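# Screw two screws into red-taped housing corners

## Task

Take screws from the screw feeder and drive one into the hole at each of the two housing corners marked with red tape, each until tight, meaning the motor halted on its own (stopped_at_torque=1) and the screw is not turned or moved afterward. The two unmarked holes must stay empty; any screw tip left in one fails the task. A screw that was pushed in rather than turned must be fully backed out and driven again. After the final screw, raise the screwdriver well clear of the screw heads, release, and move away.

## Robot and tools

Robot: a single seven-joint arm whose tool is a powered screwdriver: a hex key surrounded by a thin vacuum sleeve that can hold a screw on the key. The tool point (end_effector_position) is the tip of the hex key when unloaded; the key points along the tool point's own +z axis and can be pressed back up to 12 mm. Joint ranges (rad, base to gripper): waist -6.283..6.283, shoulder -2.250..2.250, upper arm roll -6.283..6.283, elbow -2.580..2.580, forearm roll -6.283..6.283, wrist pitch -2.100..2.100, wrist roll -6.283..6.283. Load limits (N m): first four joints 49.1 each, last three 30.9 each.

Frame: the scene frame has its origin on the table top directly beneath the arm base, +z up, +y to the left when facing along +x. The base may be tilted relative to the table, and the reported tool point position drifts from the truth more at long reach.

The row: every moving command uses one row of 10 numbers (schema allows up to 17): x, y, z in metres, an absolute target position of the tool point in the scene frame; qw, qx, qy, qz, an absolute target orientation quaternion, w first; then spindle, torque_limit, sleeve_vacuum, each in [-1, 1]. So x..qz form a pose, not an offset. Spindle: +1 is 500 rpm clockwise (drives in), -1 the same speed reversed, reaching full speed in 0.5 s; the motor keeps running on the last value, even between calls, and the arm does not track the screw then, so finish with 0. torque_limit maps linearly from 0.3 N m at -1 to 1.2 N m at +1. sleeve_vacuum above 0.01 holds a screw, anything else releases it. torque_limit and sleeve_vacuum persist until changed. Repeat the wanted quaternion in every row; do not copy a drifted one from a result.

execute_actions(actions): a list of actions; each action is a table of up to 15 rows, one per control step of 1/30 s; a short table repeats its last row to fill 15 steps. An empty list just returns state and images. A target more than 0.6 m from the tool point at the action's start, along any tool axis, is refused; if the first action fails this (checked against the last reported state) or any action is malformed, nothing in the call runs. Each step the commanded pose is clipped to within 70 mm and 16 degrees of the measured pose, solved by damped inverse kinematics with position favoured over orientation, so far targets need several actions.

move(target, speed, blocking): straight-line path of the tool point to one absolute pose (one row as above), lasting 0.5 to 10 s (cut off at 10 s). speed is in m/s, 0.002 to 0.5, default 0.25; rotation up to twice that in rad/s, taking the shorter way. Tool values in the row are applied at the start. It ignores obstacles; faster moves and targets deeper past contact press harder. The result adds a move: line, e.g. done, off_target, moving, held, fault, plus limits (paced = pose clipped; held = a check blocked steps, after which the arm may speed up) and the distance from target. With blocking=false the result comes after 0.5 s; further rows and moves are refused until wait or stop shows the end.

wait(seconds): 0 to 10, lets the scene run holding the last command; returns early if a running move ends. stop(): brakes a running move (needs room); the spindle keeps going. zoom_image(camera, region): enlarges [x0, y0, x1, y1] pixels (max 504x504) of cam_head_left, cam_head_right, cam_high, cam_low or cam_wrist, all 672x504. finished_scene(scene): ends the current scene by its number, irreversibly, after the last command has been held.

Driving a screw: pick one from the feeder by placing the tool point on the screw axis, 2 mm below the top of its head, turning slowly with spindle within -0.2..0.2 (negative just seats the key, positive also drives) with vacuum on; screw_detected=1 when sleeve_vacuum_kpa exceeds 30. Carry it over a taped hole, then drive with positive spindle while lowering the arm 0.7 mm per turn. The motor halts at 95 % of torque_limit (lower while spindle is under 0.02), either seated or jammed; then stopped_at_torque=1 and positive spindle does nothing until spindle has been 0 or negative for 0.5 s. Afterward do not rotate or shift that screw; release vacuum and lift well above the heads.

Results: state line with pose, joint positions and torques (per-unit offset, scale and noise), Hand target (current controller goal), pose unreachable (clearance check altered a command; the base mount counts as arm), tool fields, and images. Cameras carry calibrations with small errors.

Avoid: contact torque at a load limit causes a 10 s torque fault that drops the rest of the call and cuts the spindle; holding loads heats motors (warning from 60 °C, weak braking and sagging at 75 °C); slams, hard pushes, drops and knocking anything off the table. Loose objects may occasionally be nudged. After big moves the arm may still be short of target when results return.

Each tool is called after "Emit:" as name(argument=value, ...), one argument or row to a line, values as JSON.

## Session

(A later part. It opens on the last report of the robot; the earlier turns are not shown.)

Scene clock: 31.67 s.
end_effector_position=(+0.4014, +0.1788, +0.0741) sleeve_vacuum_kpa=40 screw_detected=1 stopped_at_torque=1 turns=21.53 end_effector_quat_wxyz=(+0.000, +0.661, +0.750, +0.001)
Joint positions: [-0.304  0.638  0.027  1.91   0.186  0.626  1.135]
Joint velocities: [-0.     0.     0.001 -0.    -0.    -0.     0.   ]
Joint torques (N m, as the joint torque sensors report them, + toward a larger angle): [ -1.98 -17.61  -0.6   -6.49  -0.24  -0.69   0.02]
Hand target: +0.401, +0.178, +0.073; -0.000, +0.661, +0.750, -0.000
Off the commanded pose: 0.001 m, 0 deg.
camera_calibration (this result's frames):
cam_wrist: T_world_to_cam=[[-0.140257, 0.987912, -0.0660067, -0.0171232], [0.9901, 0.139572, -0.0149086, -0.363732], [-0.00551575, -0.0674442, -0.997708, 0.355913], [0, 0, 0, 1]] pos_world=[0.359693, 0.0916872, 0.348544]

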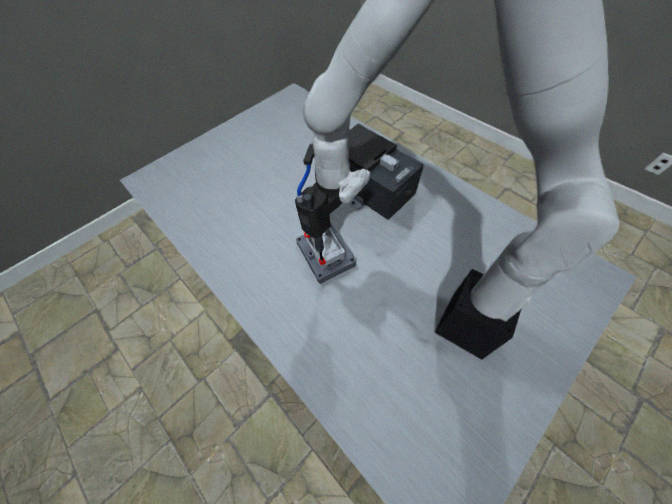

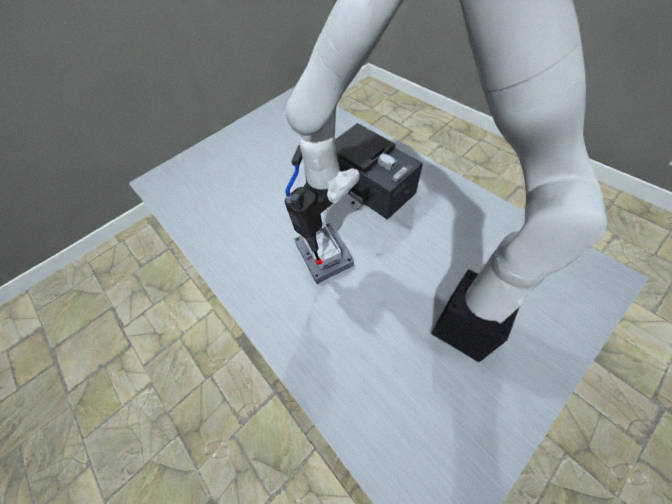

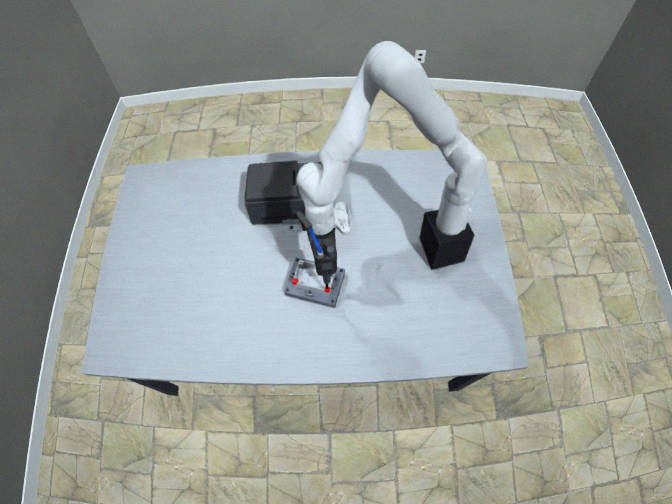

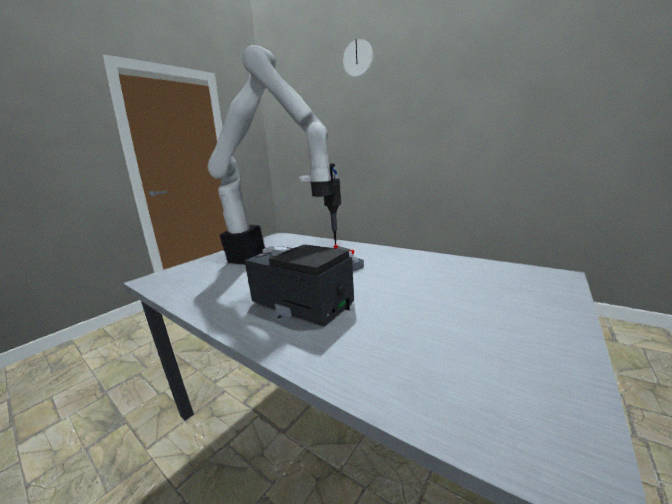

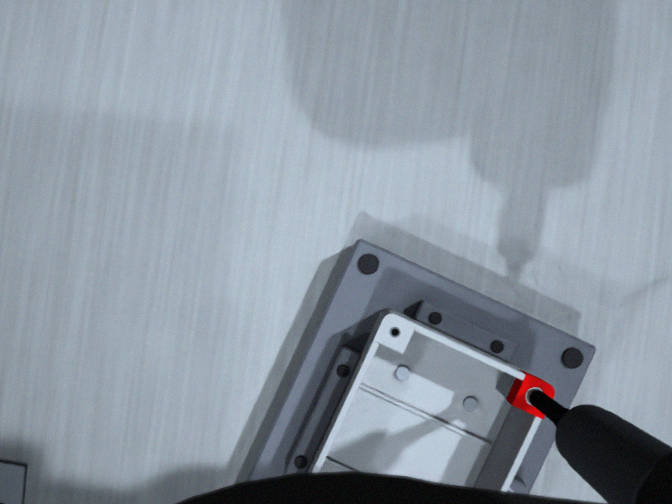

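Emit:
execute_actions(
  actions=[
    [[0.401,0.1782,0.076,0,0.661,0.75,0,0,0,0]],
    [[0.401,0.1782,0.11,0,0.661,0.75,0,0,0,0]],
  ],
)

Emit:
move(
  target=[0.4,0.0,0.2,0,0.661,0.75,0,0,0,0],
)

Emit:
move(
  target=[0.4,-0.1745,0.178,0,0.661,0.75,0,0,0,0],
)

Emit:
zoom_image(
  camera="cam_wrist",
  region=[420,320,620,470],
)

Scene clock: 33.27 s.
end_effector_position=(+0.4009, +0.1781, +0.1098) sleeve_vacuum_kpa=0 screw_detected=0 stopped_at_torque=1 turns=21.53 end_effector_quat_wxyz=(+0.000, +0.661, +0.750, -0.000)
Joint positions: [-0.308  0.568  0.019  1.88   0.173  0.728  1.146]
Joint velocities: [-0.002 -0.004 -0.    -0.    -0.     0.     0.001]
Joint torques (N m, as the joint torque sensors report them, + toward a larger angle): [ -2.23 -18.51  -1.14  -7.42  -0.55  -0.34   0.09]
Hand target: +0.401, +0.178, +0.110; +0.000, +0.661, +0.750, -0.000
Off the commanded pose: 0.000 m, 0 deg.
camera_calibration (this result's frames):
cam_wrist: T_world_to_cam=[[-0.139869, 0.987887, -0.067207, -0.014117], [0.990143, 0.139045, -0.0168081, -0.362302], [-0.00725975, -0.0688955, -0.997597, 0.392437], [0, 0, 0, 1]] pos_world=[0.359606, 0.0913594, 0.384456]

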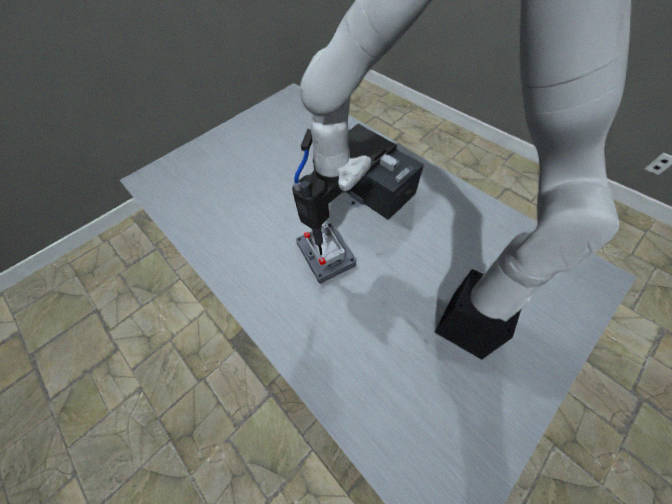

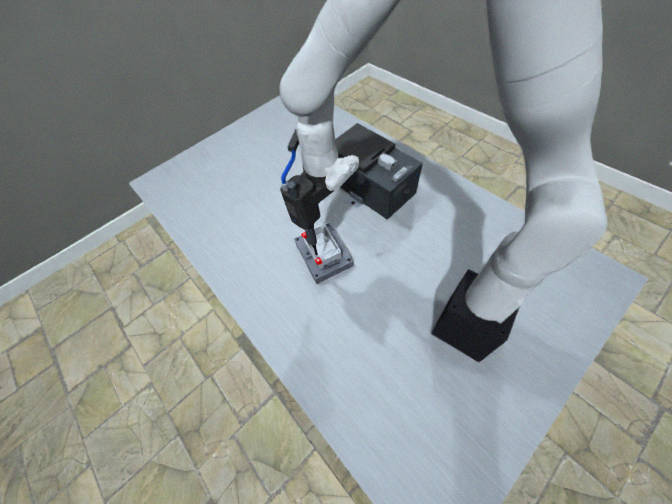

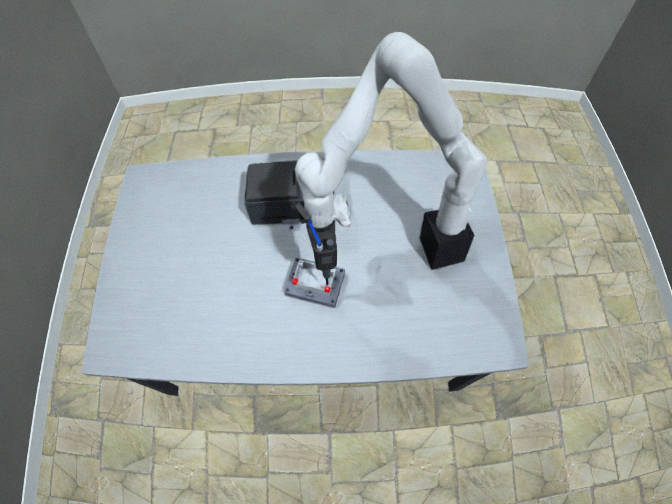

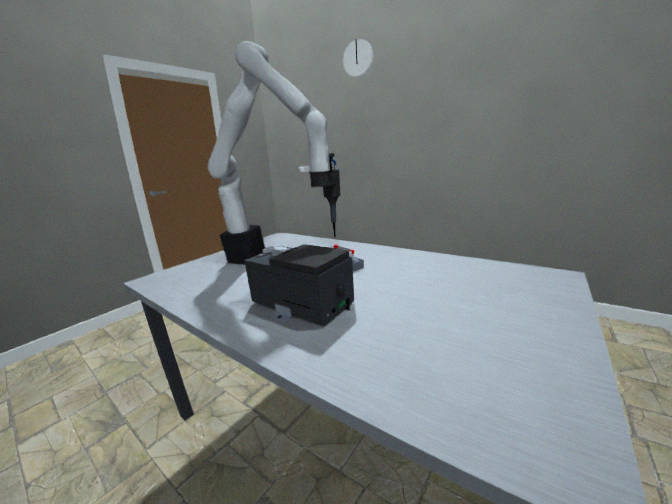

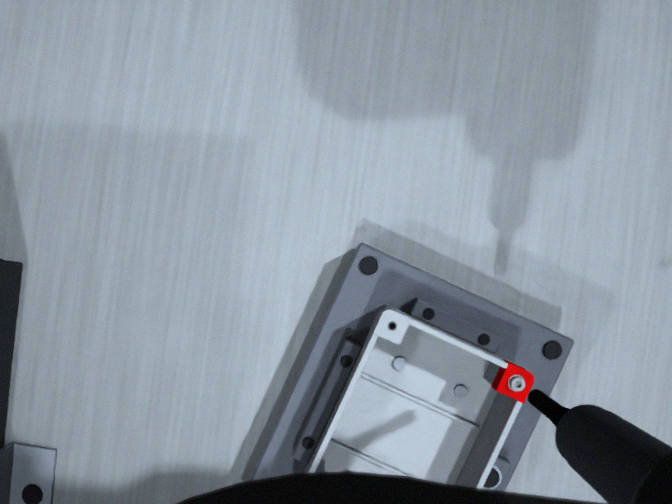

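Scene clock: 34.47 s.
end_effector_position=(+0.3991, +0.0002, +0.1999) sleeve_vacuum_kpa=0 screw_detected=0 stopped_at_torque=1 turns=21.53 end_effector_quat_wxyz=(-0.000, +0.661, +0.750, -0.000)
Joint positions: [0.046 0.323 0.065 1.838 0.128 0.962 1.605]
Joint velocities: [ 0.008 -0.002  0.009 -0.002 -0.002  0.     0.005]
Joint torques (N m, as the joint torque sensors report them, + toward a larger angle): [ -1.88 -16.31  -1.35  -9.1   -0.55   0.06   0.06]
Hand target: +0.399, -0.000, +0.200; +0.000, +0.661, +0.750, -0.000
Off the commanded pose: 0.001 m, 0 deg.
move: done
camera_calibration (this result's frames):
cam_wrist: T_world_to_cam=[[-0.140722, 0.987747, -0.0674736, 0.167771], [0.99002, 0.139869, -0.017218, -0.334164], [-0.00756955, -0.0692232, -0.997572, 0.470145], [0, 0, 0, 1]] pos_world=[0.357997, -0.086431, 0.47457]

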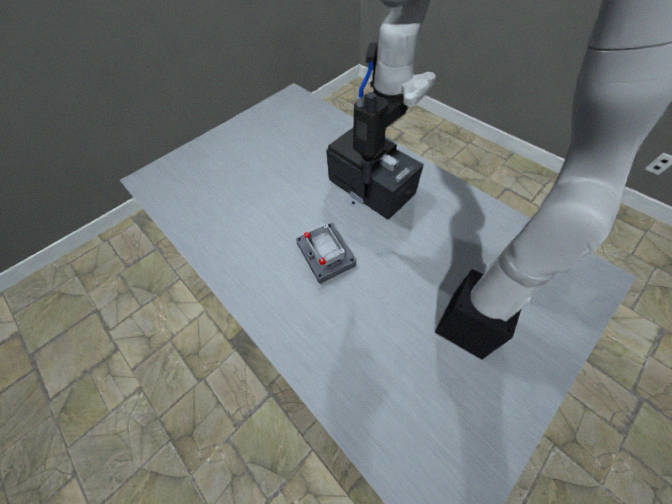

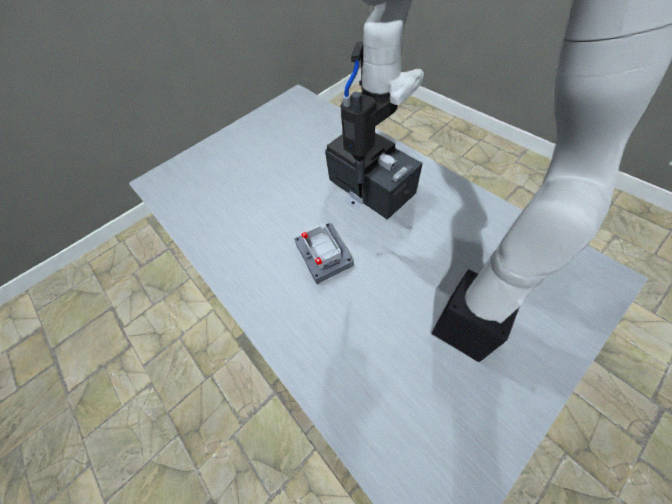

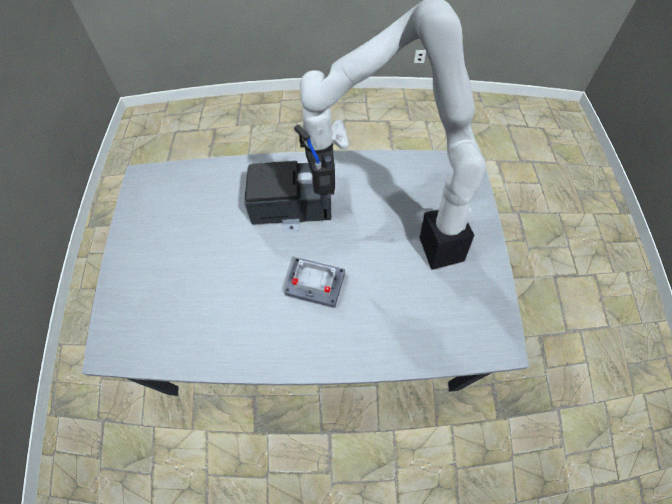

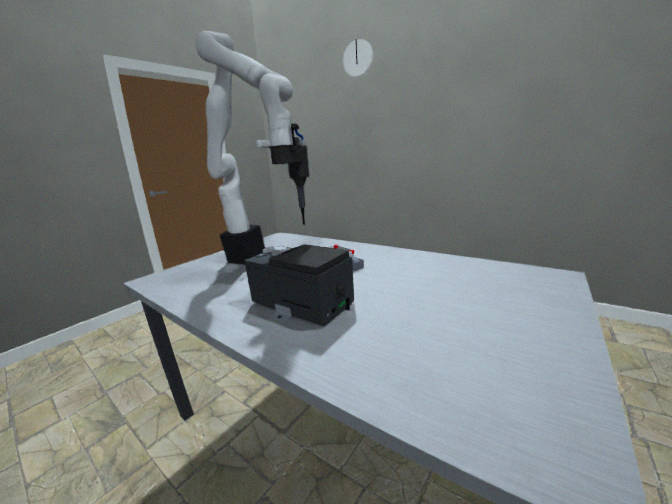

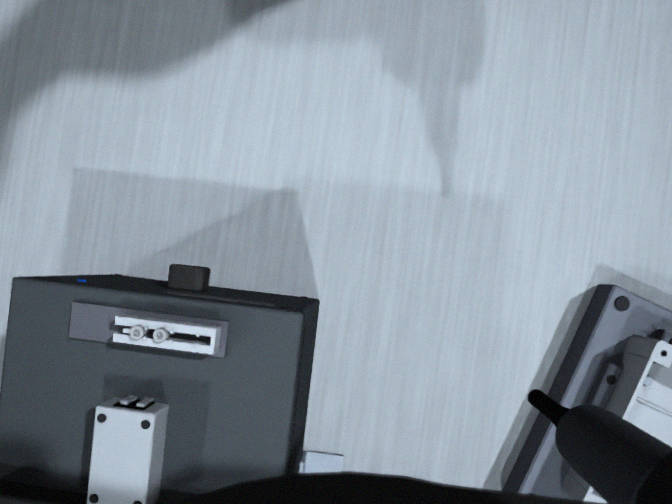

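Scene clock: 35.60 s.
end_effector_position=(+0.3996, -0.1738, +0.1785) sleeve_vacuum_kpa=0 screw_detected=0 stopped_at_torque=1 turns=21.53 end_effector_quat_wxyz=(+0.000, +0.661, +0.751, +0.000)
Joint positions: [0.42  0.412 0.132 1.701 0.062 0.958 2.076]
Joint velocities: [ 0.008  0.008  0.009 -0.003 -0.003  0.     0.003]
Joint torques (N m, as the joint torque sensors report them, + toward a larger angle): [ -1.8  -18.41  -0.38  -8.02  -0.75   0.58   0.16]
Hand target: +0.399, -0.174, +0.178; -0.000, +0.661, +0.750, -0.000
Off the commanded pose: 0.001 m, 0 deg.
move: done
camera_calibration (this result's frames):
cam_wrist: T_world_to_cam=[[-0.141164, 0.987728, -0.0668354, 0.338355], [0.989963, 0.140374, -0.0164036, -0.31075], [-0.00682036, -0.0684802, -0.997629, 0.436567], [0, 0, 0, 1]] pos_world=[0.358372, -0.260686, 0.453048]

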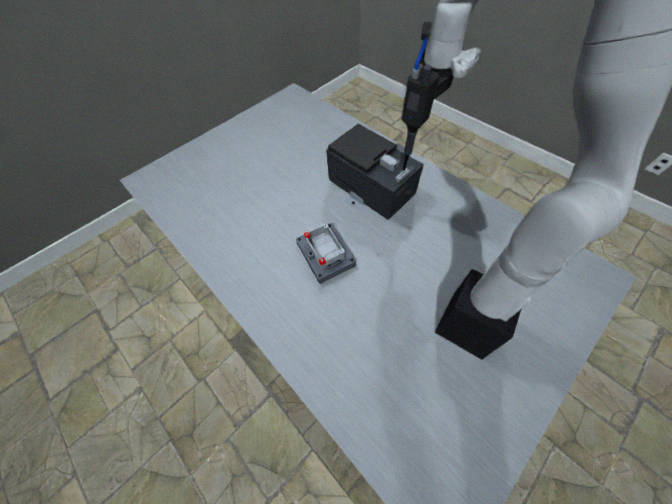

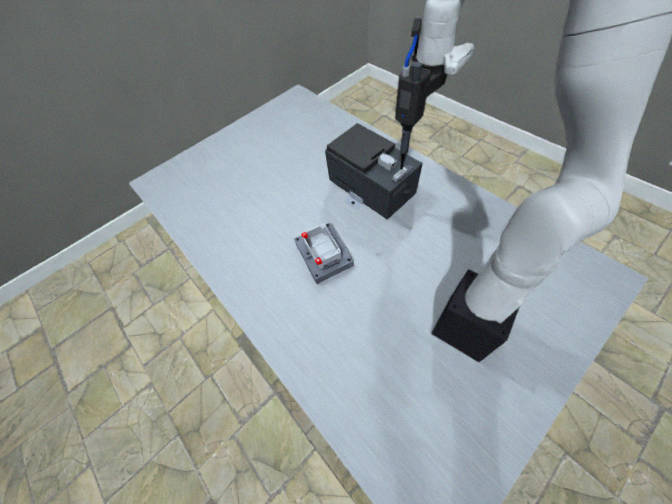

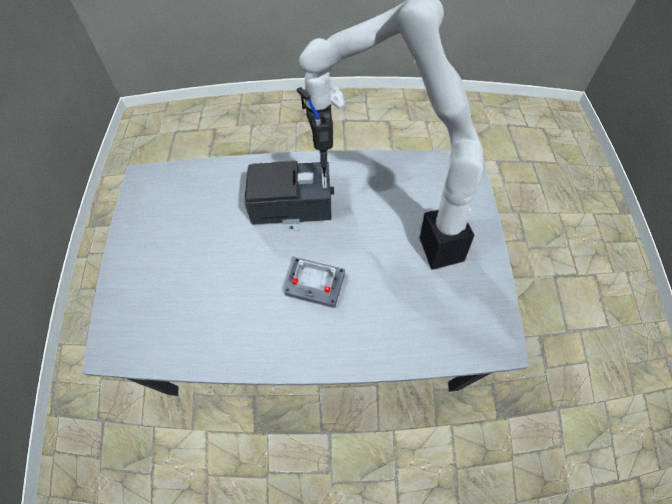

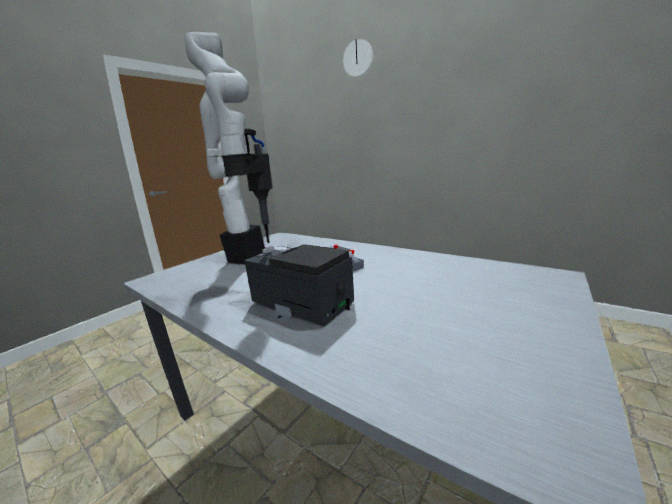

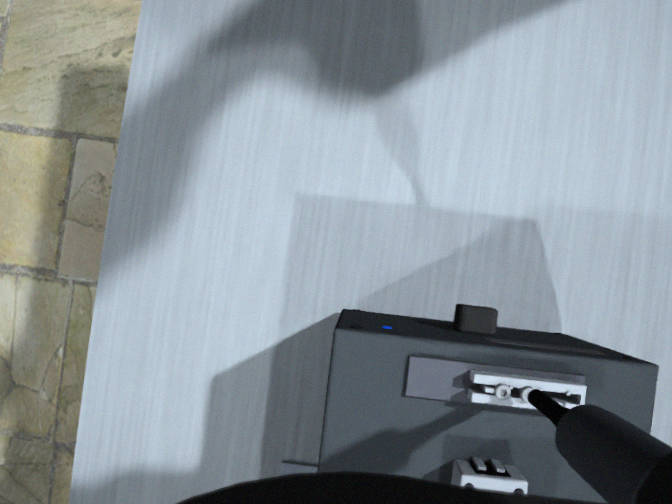

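Region (420, 320, 620, 470) of cam_wrist's 672x504 image, scaled by 2.520; it fills the top 378 rows of this view, and the rest is white.

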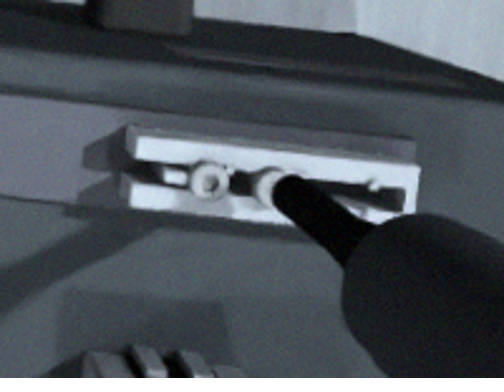

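Emit:
execute_actions(
  actions=[
    [[0.4003,-0.1737,0.171,0,0.661,0.75,0,0,0,1]],
    [[0.4003,-0.1737,0.166,0,0.661,0.75,0,-0.1,0,1]],
    [[0.4003,-0.1737,0.162,0,0.661,0.75,0,-0.1,0,1]],
    [[0.4003,-0.1737,0.161,0,0.661,0.75,0,-0.1,0,1]],
    [[0.4003,-0.1737,0.164,0,0.661,0.75,0,0,0,1]],
    [[0.4003,-0.1737,0.205,0,0.661,0.75,0,0,0,1]],
  ],
)

Emit:
move(
  target=[0.45,0.03,0.21,0,0.661,0.75,0,0,0,1],
)

Emit:
move(
  target=[0.501,0.15,0.108,0,0.661,0.75,0,0,0,1],
  speed=0.2,
)

Emit:
zoom_image(
  camera="cam_wrist",
  region=[420,320,620,470],
)

Emit:
zoom_image(
  camera="cam_low",
  region=[320,205,380,265],
)

Scene clock: 41.43 s.
end_effector_position=(+0.4002, -0.1738, +0.2049) sleeve_vacuum_kpa=40 screw_detected=1 stopped_at_torque=1 turns=20.29 end_effector_quat_wxyz=(-0.000, +0.661, +0.750, -0.000)
Joint positions: [0.411 0.379 0.134 1.659 0.064 1.035 2.072]
Joint velocities: [ 0.001 -0.001 -0.002 -0.001  0.     0.    -0.001]
Joint torques (N m, as the joint torque sensors report them, + toward a larger angle): [ -1.62 -18.41  -0.53  -8.94  -0.69   0.48   0.01]
Hand target: +0.400, -0.174, +0.205; +0.000, +0.661, +0.750, -0.000
Off the commanded pose: 0.000 m, 0 deg.
camera_calibration (this result's frames):
cam_wrist: T_world_to_cam=[[-0.139669, 0.987929, -0.067001, 0.339626], [0.990172, 0.138852, -0.0167197, -0.311151], [-0.00721461, -0.0686778, -0.997613, 0.463103], [0, 0, 0, 1]] pos_world=[0.358869, -0.260517, 0.479551]

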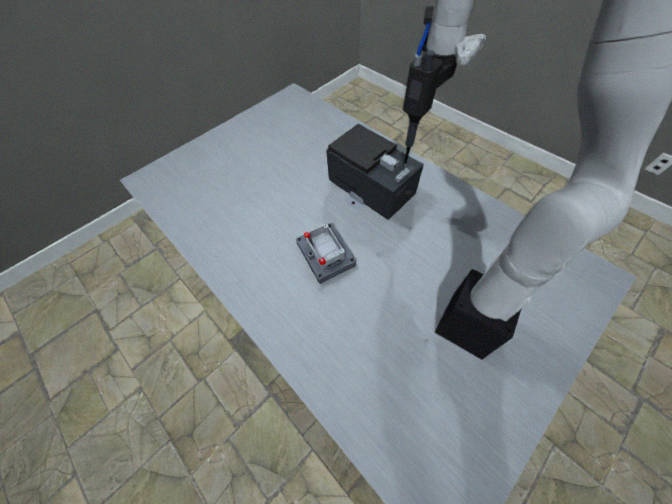

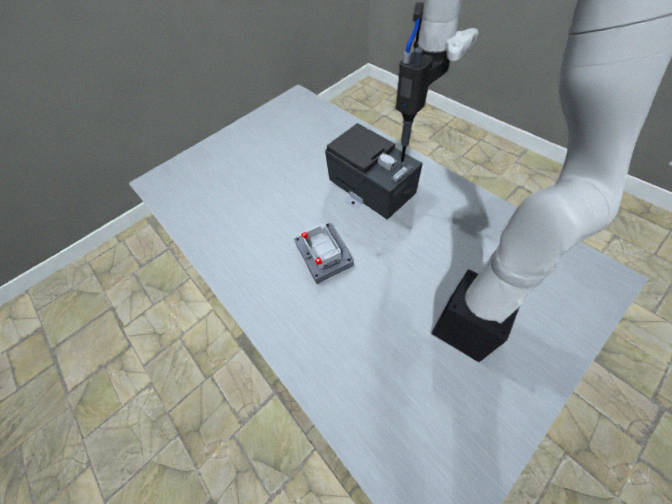

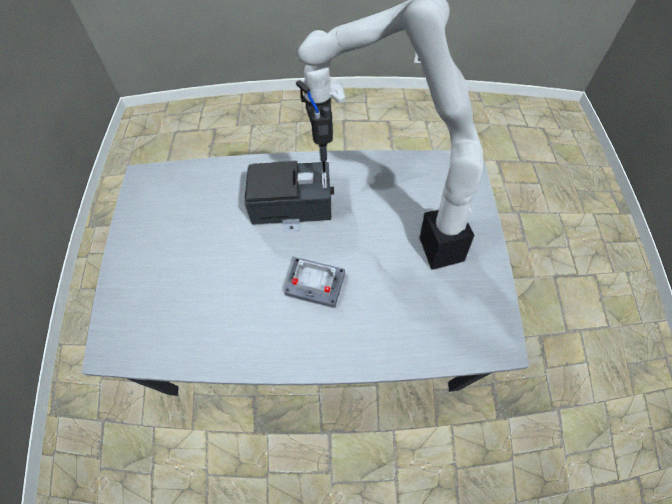

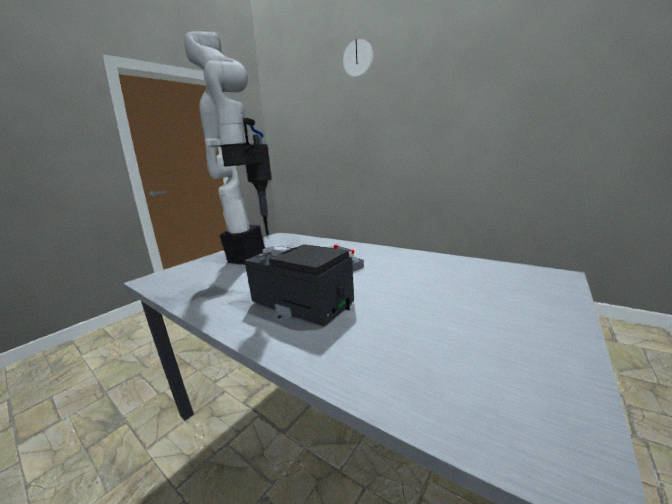

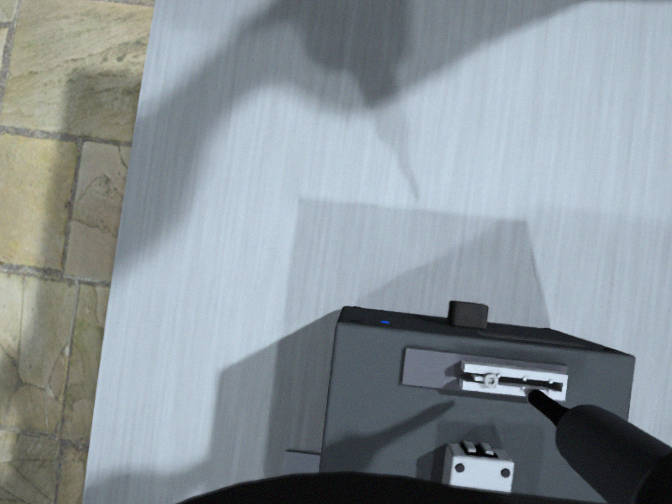

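Scene clock: 42.67 s.
end_effector_position=(+0.4510, +0.0289, +0.2101) sleeve_vacuum_kpa=40 screw_detected=1 stopped_at_torque=1 turns=20.29 end_effector_quat_wxyz=(+0.000, +0.662, +0.750, +0.000)
Joint positions: [-0.008  0.419  0.058  1.659  0.119  1.051  1.555]
Joint velocities: [-0.008  0.005 -0.009 -0.     0.004  0.001 -0.005]
Joint torques (N m, as the joint torque sensors report them, + toward a larger angle): [ -2.3  -18.71  -0.75  -9.64  -0.54   0.23   0.07]
Hand target: +0.451, +0.030, +0.210; +0.000, +0.661, +0.750, +0.000
Off the commanded pose: 0.001 m, 0 deg.
move: done
camera_calibration (this result's frames):
cam_wrist: T_world_to_cam=[[-0.138322, 0.988102, -0.0672414, 0.146256], [0.990369, 0.137589, -0.015434, -0.389849], [-0.00599876, -0.0687286, -0.997617, 0.481985], [0, 0, 0, 1]] pos_world=[0.409216, -0.057751, 0.484654]

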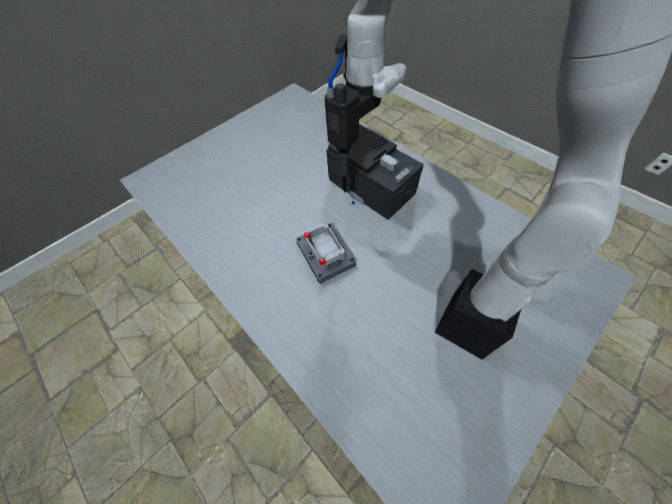

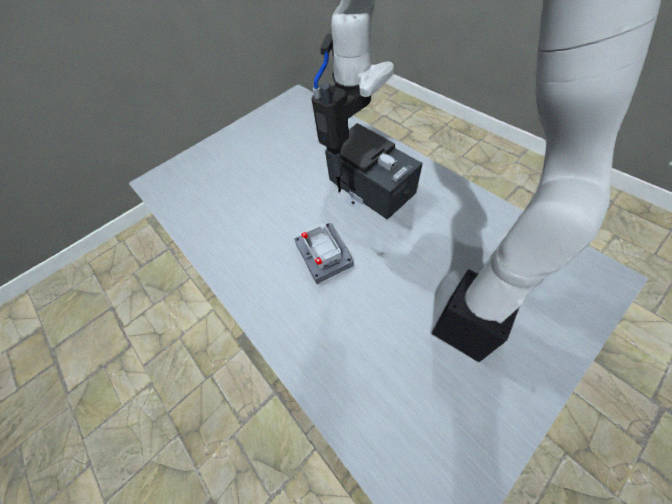

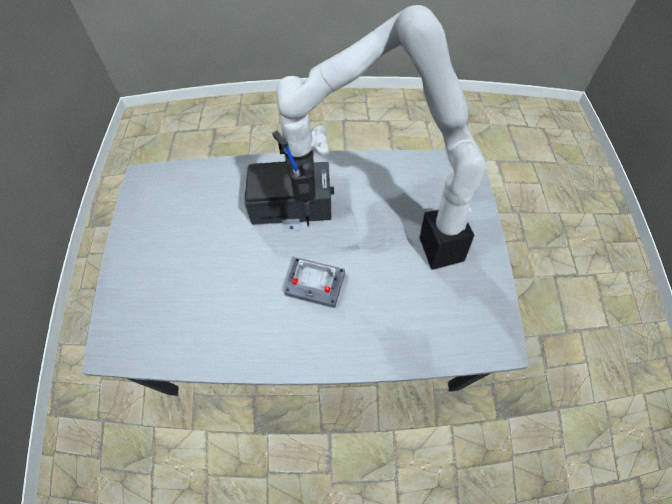

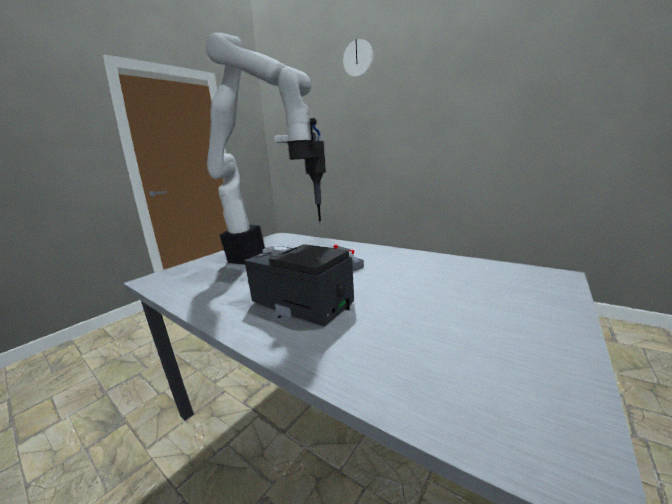

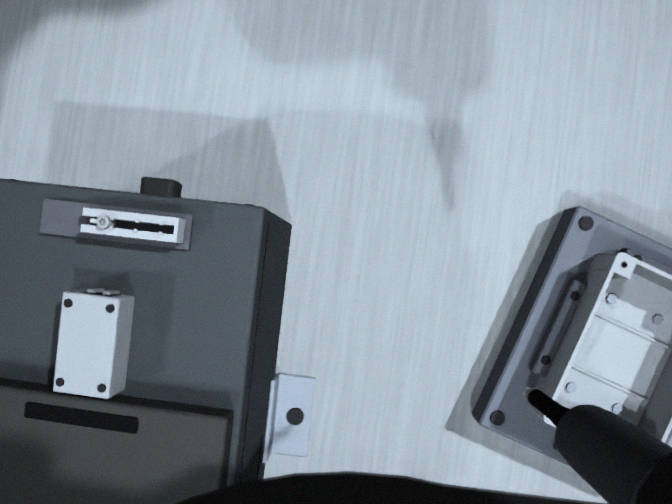

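Scene clock: 43.90 s.
end_effector_position=(+0.5018, +0.1498, +0.1085) sleeve_vacuum_kpa=40 screw_detected=1 stopped_at_torque=1 turns=20.29 end_effector_quat_wxyz=(+0.000, +0.661, +0.750, +0.001)
Joint positions: [-0.188  0.709  0.039  1.56   0.131  0.887  1.327]
Joint velocities: [-0.003  0.008 -0.002 -0.     0.001  0.001  0.   ]
Joint torques (N m, as the joint torque sensors report them, + toward a larger angle): [ -2.87 -23.16  -1.46  -8.72  -0.61  -0.2    0.15]
Hand target: +0.502, +0.150, +0.108; -0.000, +0.661, +0.750, +0.000
Off the commanded pose: 0.001 m, 0 deg.
move: done
camera_calibration (this result's frames):
cam_wrist: T_world_to_cam=[[-0.139624, 0.987974, -0.0664275, 0.0275836], [0.990185, 0.138888, -0.015597, -0.458472], [-0.00618349, -0.0679532, -0.997669, 0.389194], [0, 0, 0, 1]] pos_world=[0.46023, 0.0628713, 0.382968]

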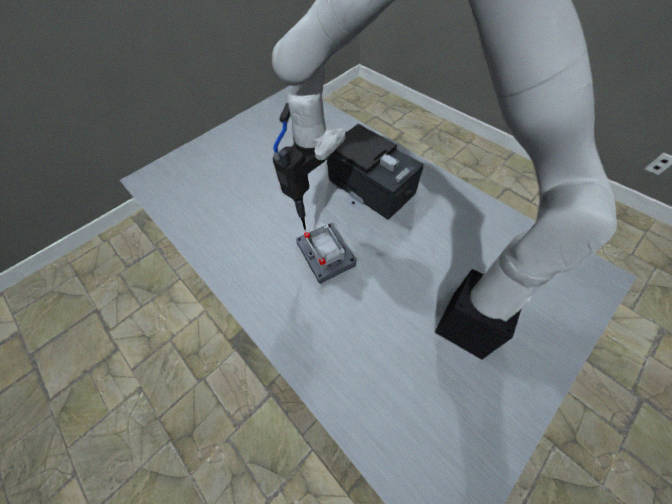

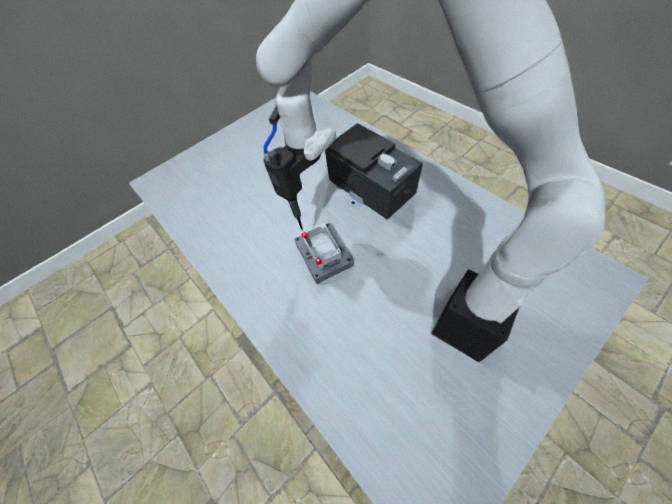

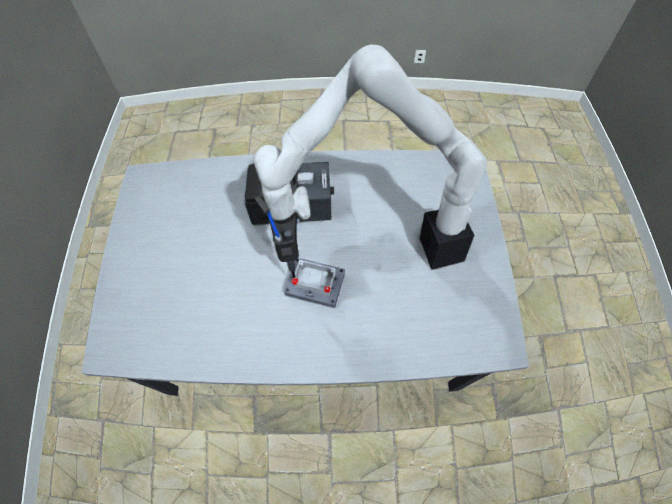

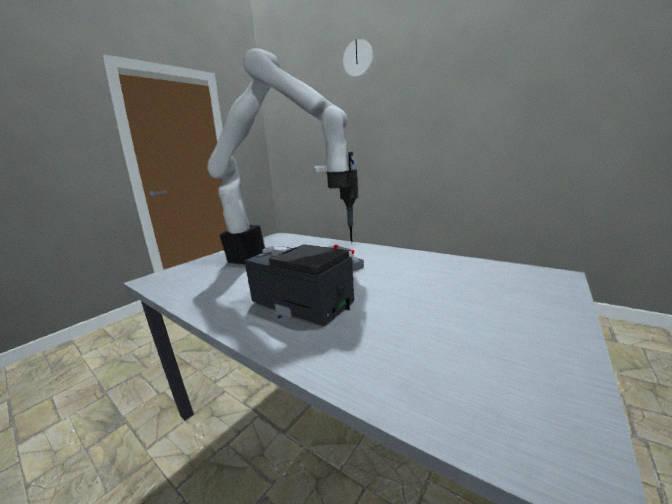

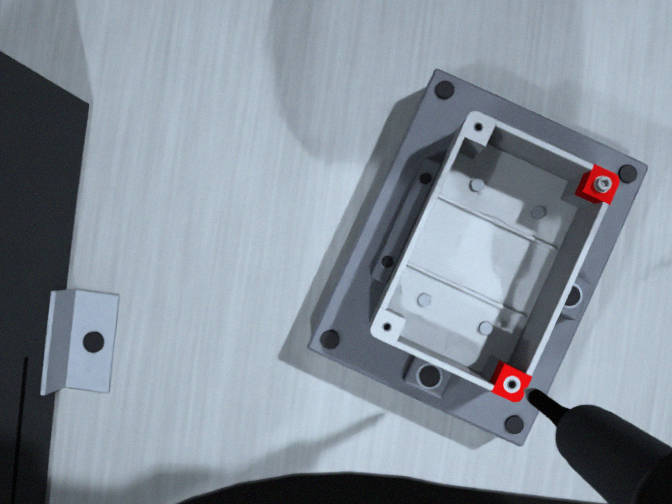

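Region (420, 320, 620, 470) of cam_wrist's 672x504 image, scaled by 2.520; it fills the top 378 rows of this view, and the rest is white.

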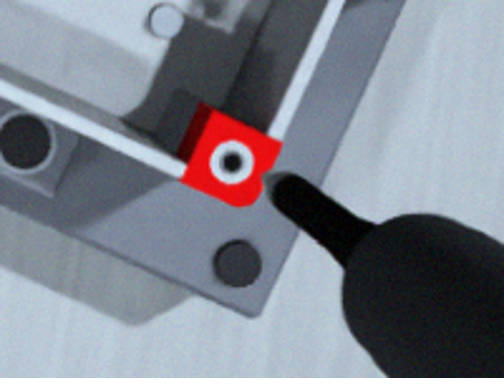

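Region (320, 205, 380, 265) of cam_low's 672x504 image, scaled by 8.400, with more detail than that image has.

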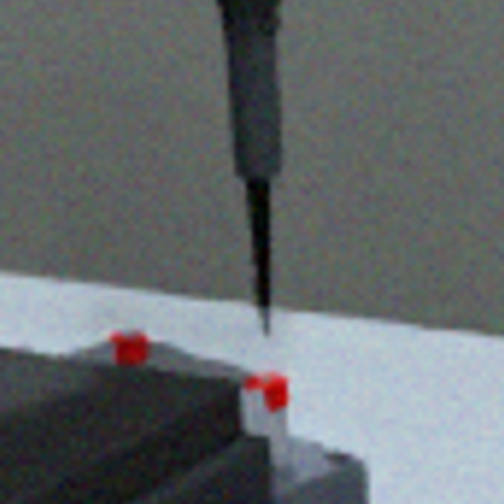

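Emit:
move(
  target=[0.5018,0.148,0.097,0,0.661,0.75,0,0,0,1],
  speed=0.03,
)

Emit:
zoom_image(
  camera="cam_wrist",
  region=[490,360,570,420],
)

Emit:
zoom_image(
  camera="cam_low",
  region=[320,205,380,265],
)

Scene clock: 45.80 s.
end_effector_position=(+0.5018, +0.1480, +0.0970) sleeve_vacuum_kpa=40 screw_detected=1 stopped_at_torque=1 turns=20.29 end_effector_quat_wxyz=(+0.000, +0.661, +0.750, +0.000)
Joint positions: [-0.183  0.726  0.04   1.569  0.133  0.86   1.329]
Joint velocities: [ 0.003  0.001 -0.     0.    -0.001 -0.     0.001]
Joint torques (N m, as the joint torque sensors report them, + toward a larger angle): [ -2.85 -23.04  -1.23  -8.5   -0.64  -0.28   0.09]
Hand target: +0.502, +0.148, +0.097; -0.000, +0.661, +0.750, +0.000
Off the commanded pose: 0.000 m, 0 deg.
move: done
camera_calibration (this result's frames):
cam_wrist: T_world_to_cam=[[-0.139994, 0.987891, -0.0668747, 0.0288338], [0.990128, 0.139198, -0.0164441, -0.458327], [-0.00693619, -0.0685166, -0.997626, 0.378149], [0, 0, 0, 1]] pos_world=[0.460462, 0.0612232, 0.371643]

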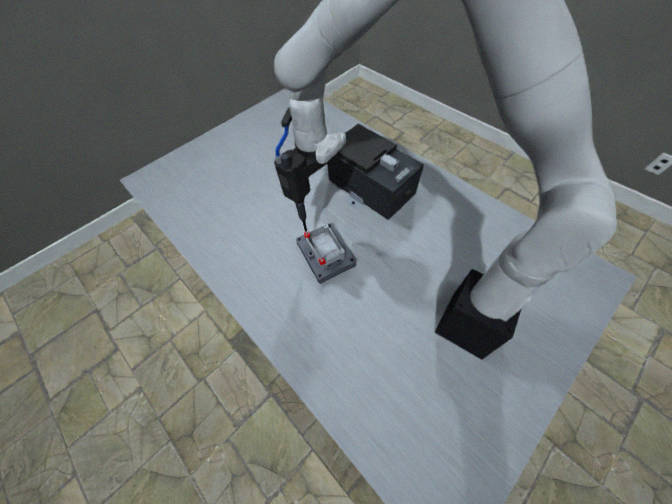

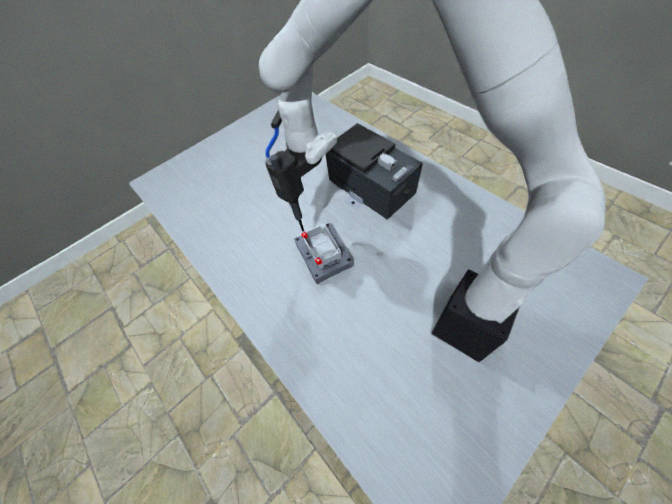

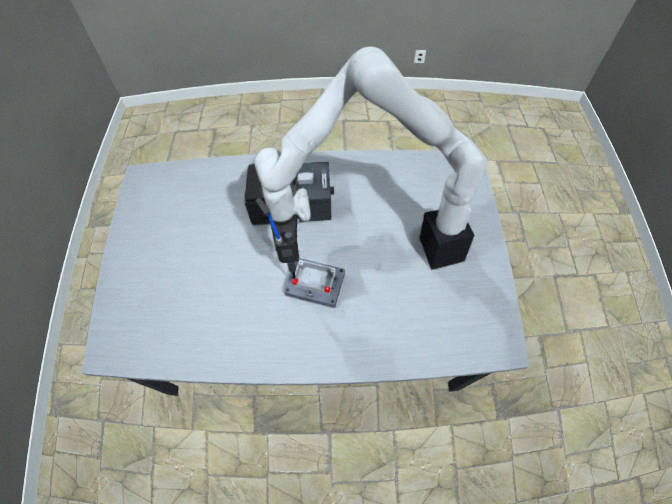

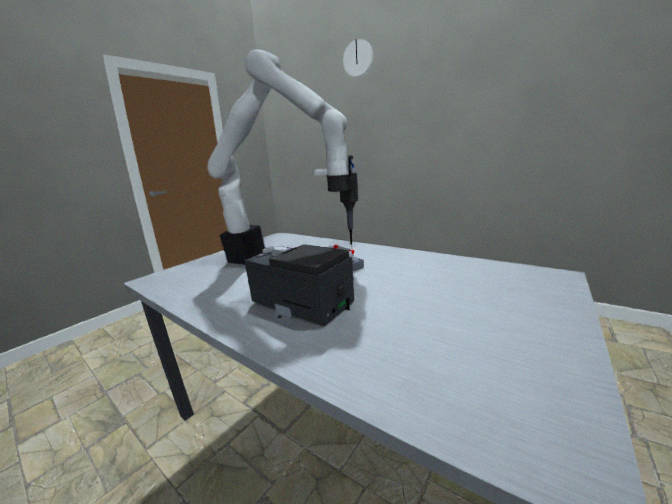

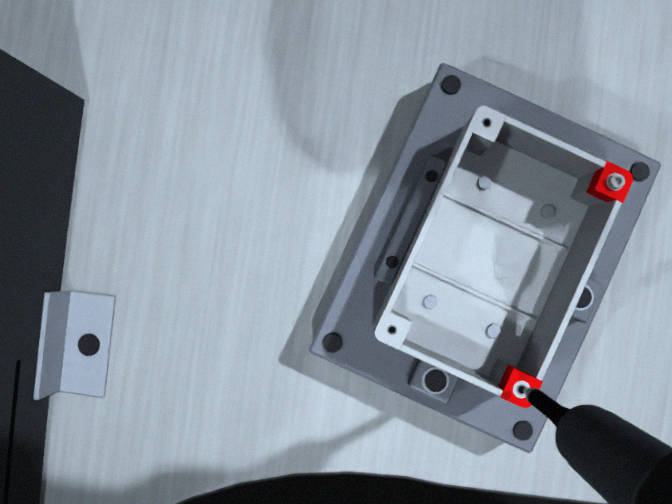

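Region (490, 360, 570, 420) of cam_wrist's 672x504 image, scaled by 6.300; it fills the top 378 rows of this view, and the rest is white.

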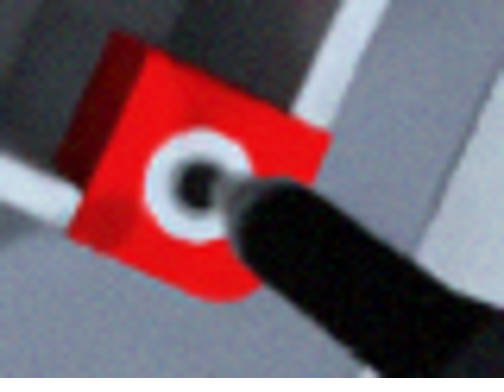

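Region (320, 205, 380, 265) of cam_low's 672x504 image, scaled by 8.400, with more detail than that image has.

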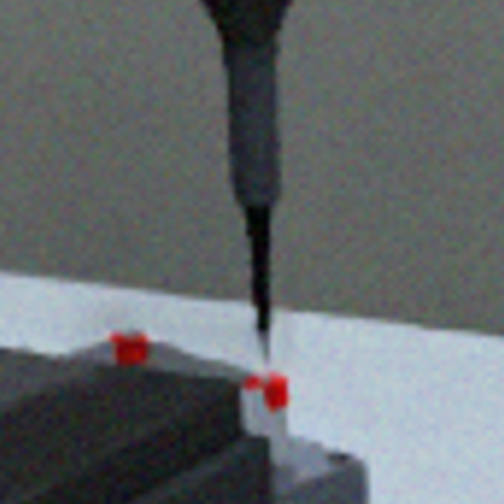

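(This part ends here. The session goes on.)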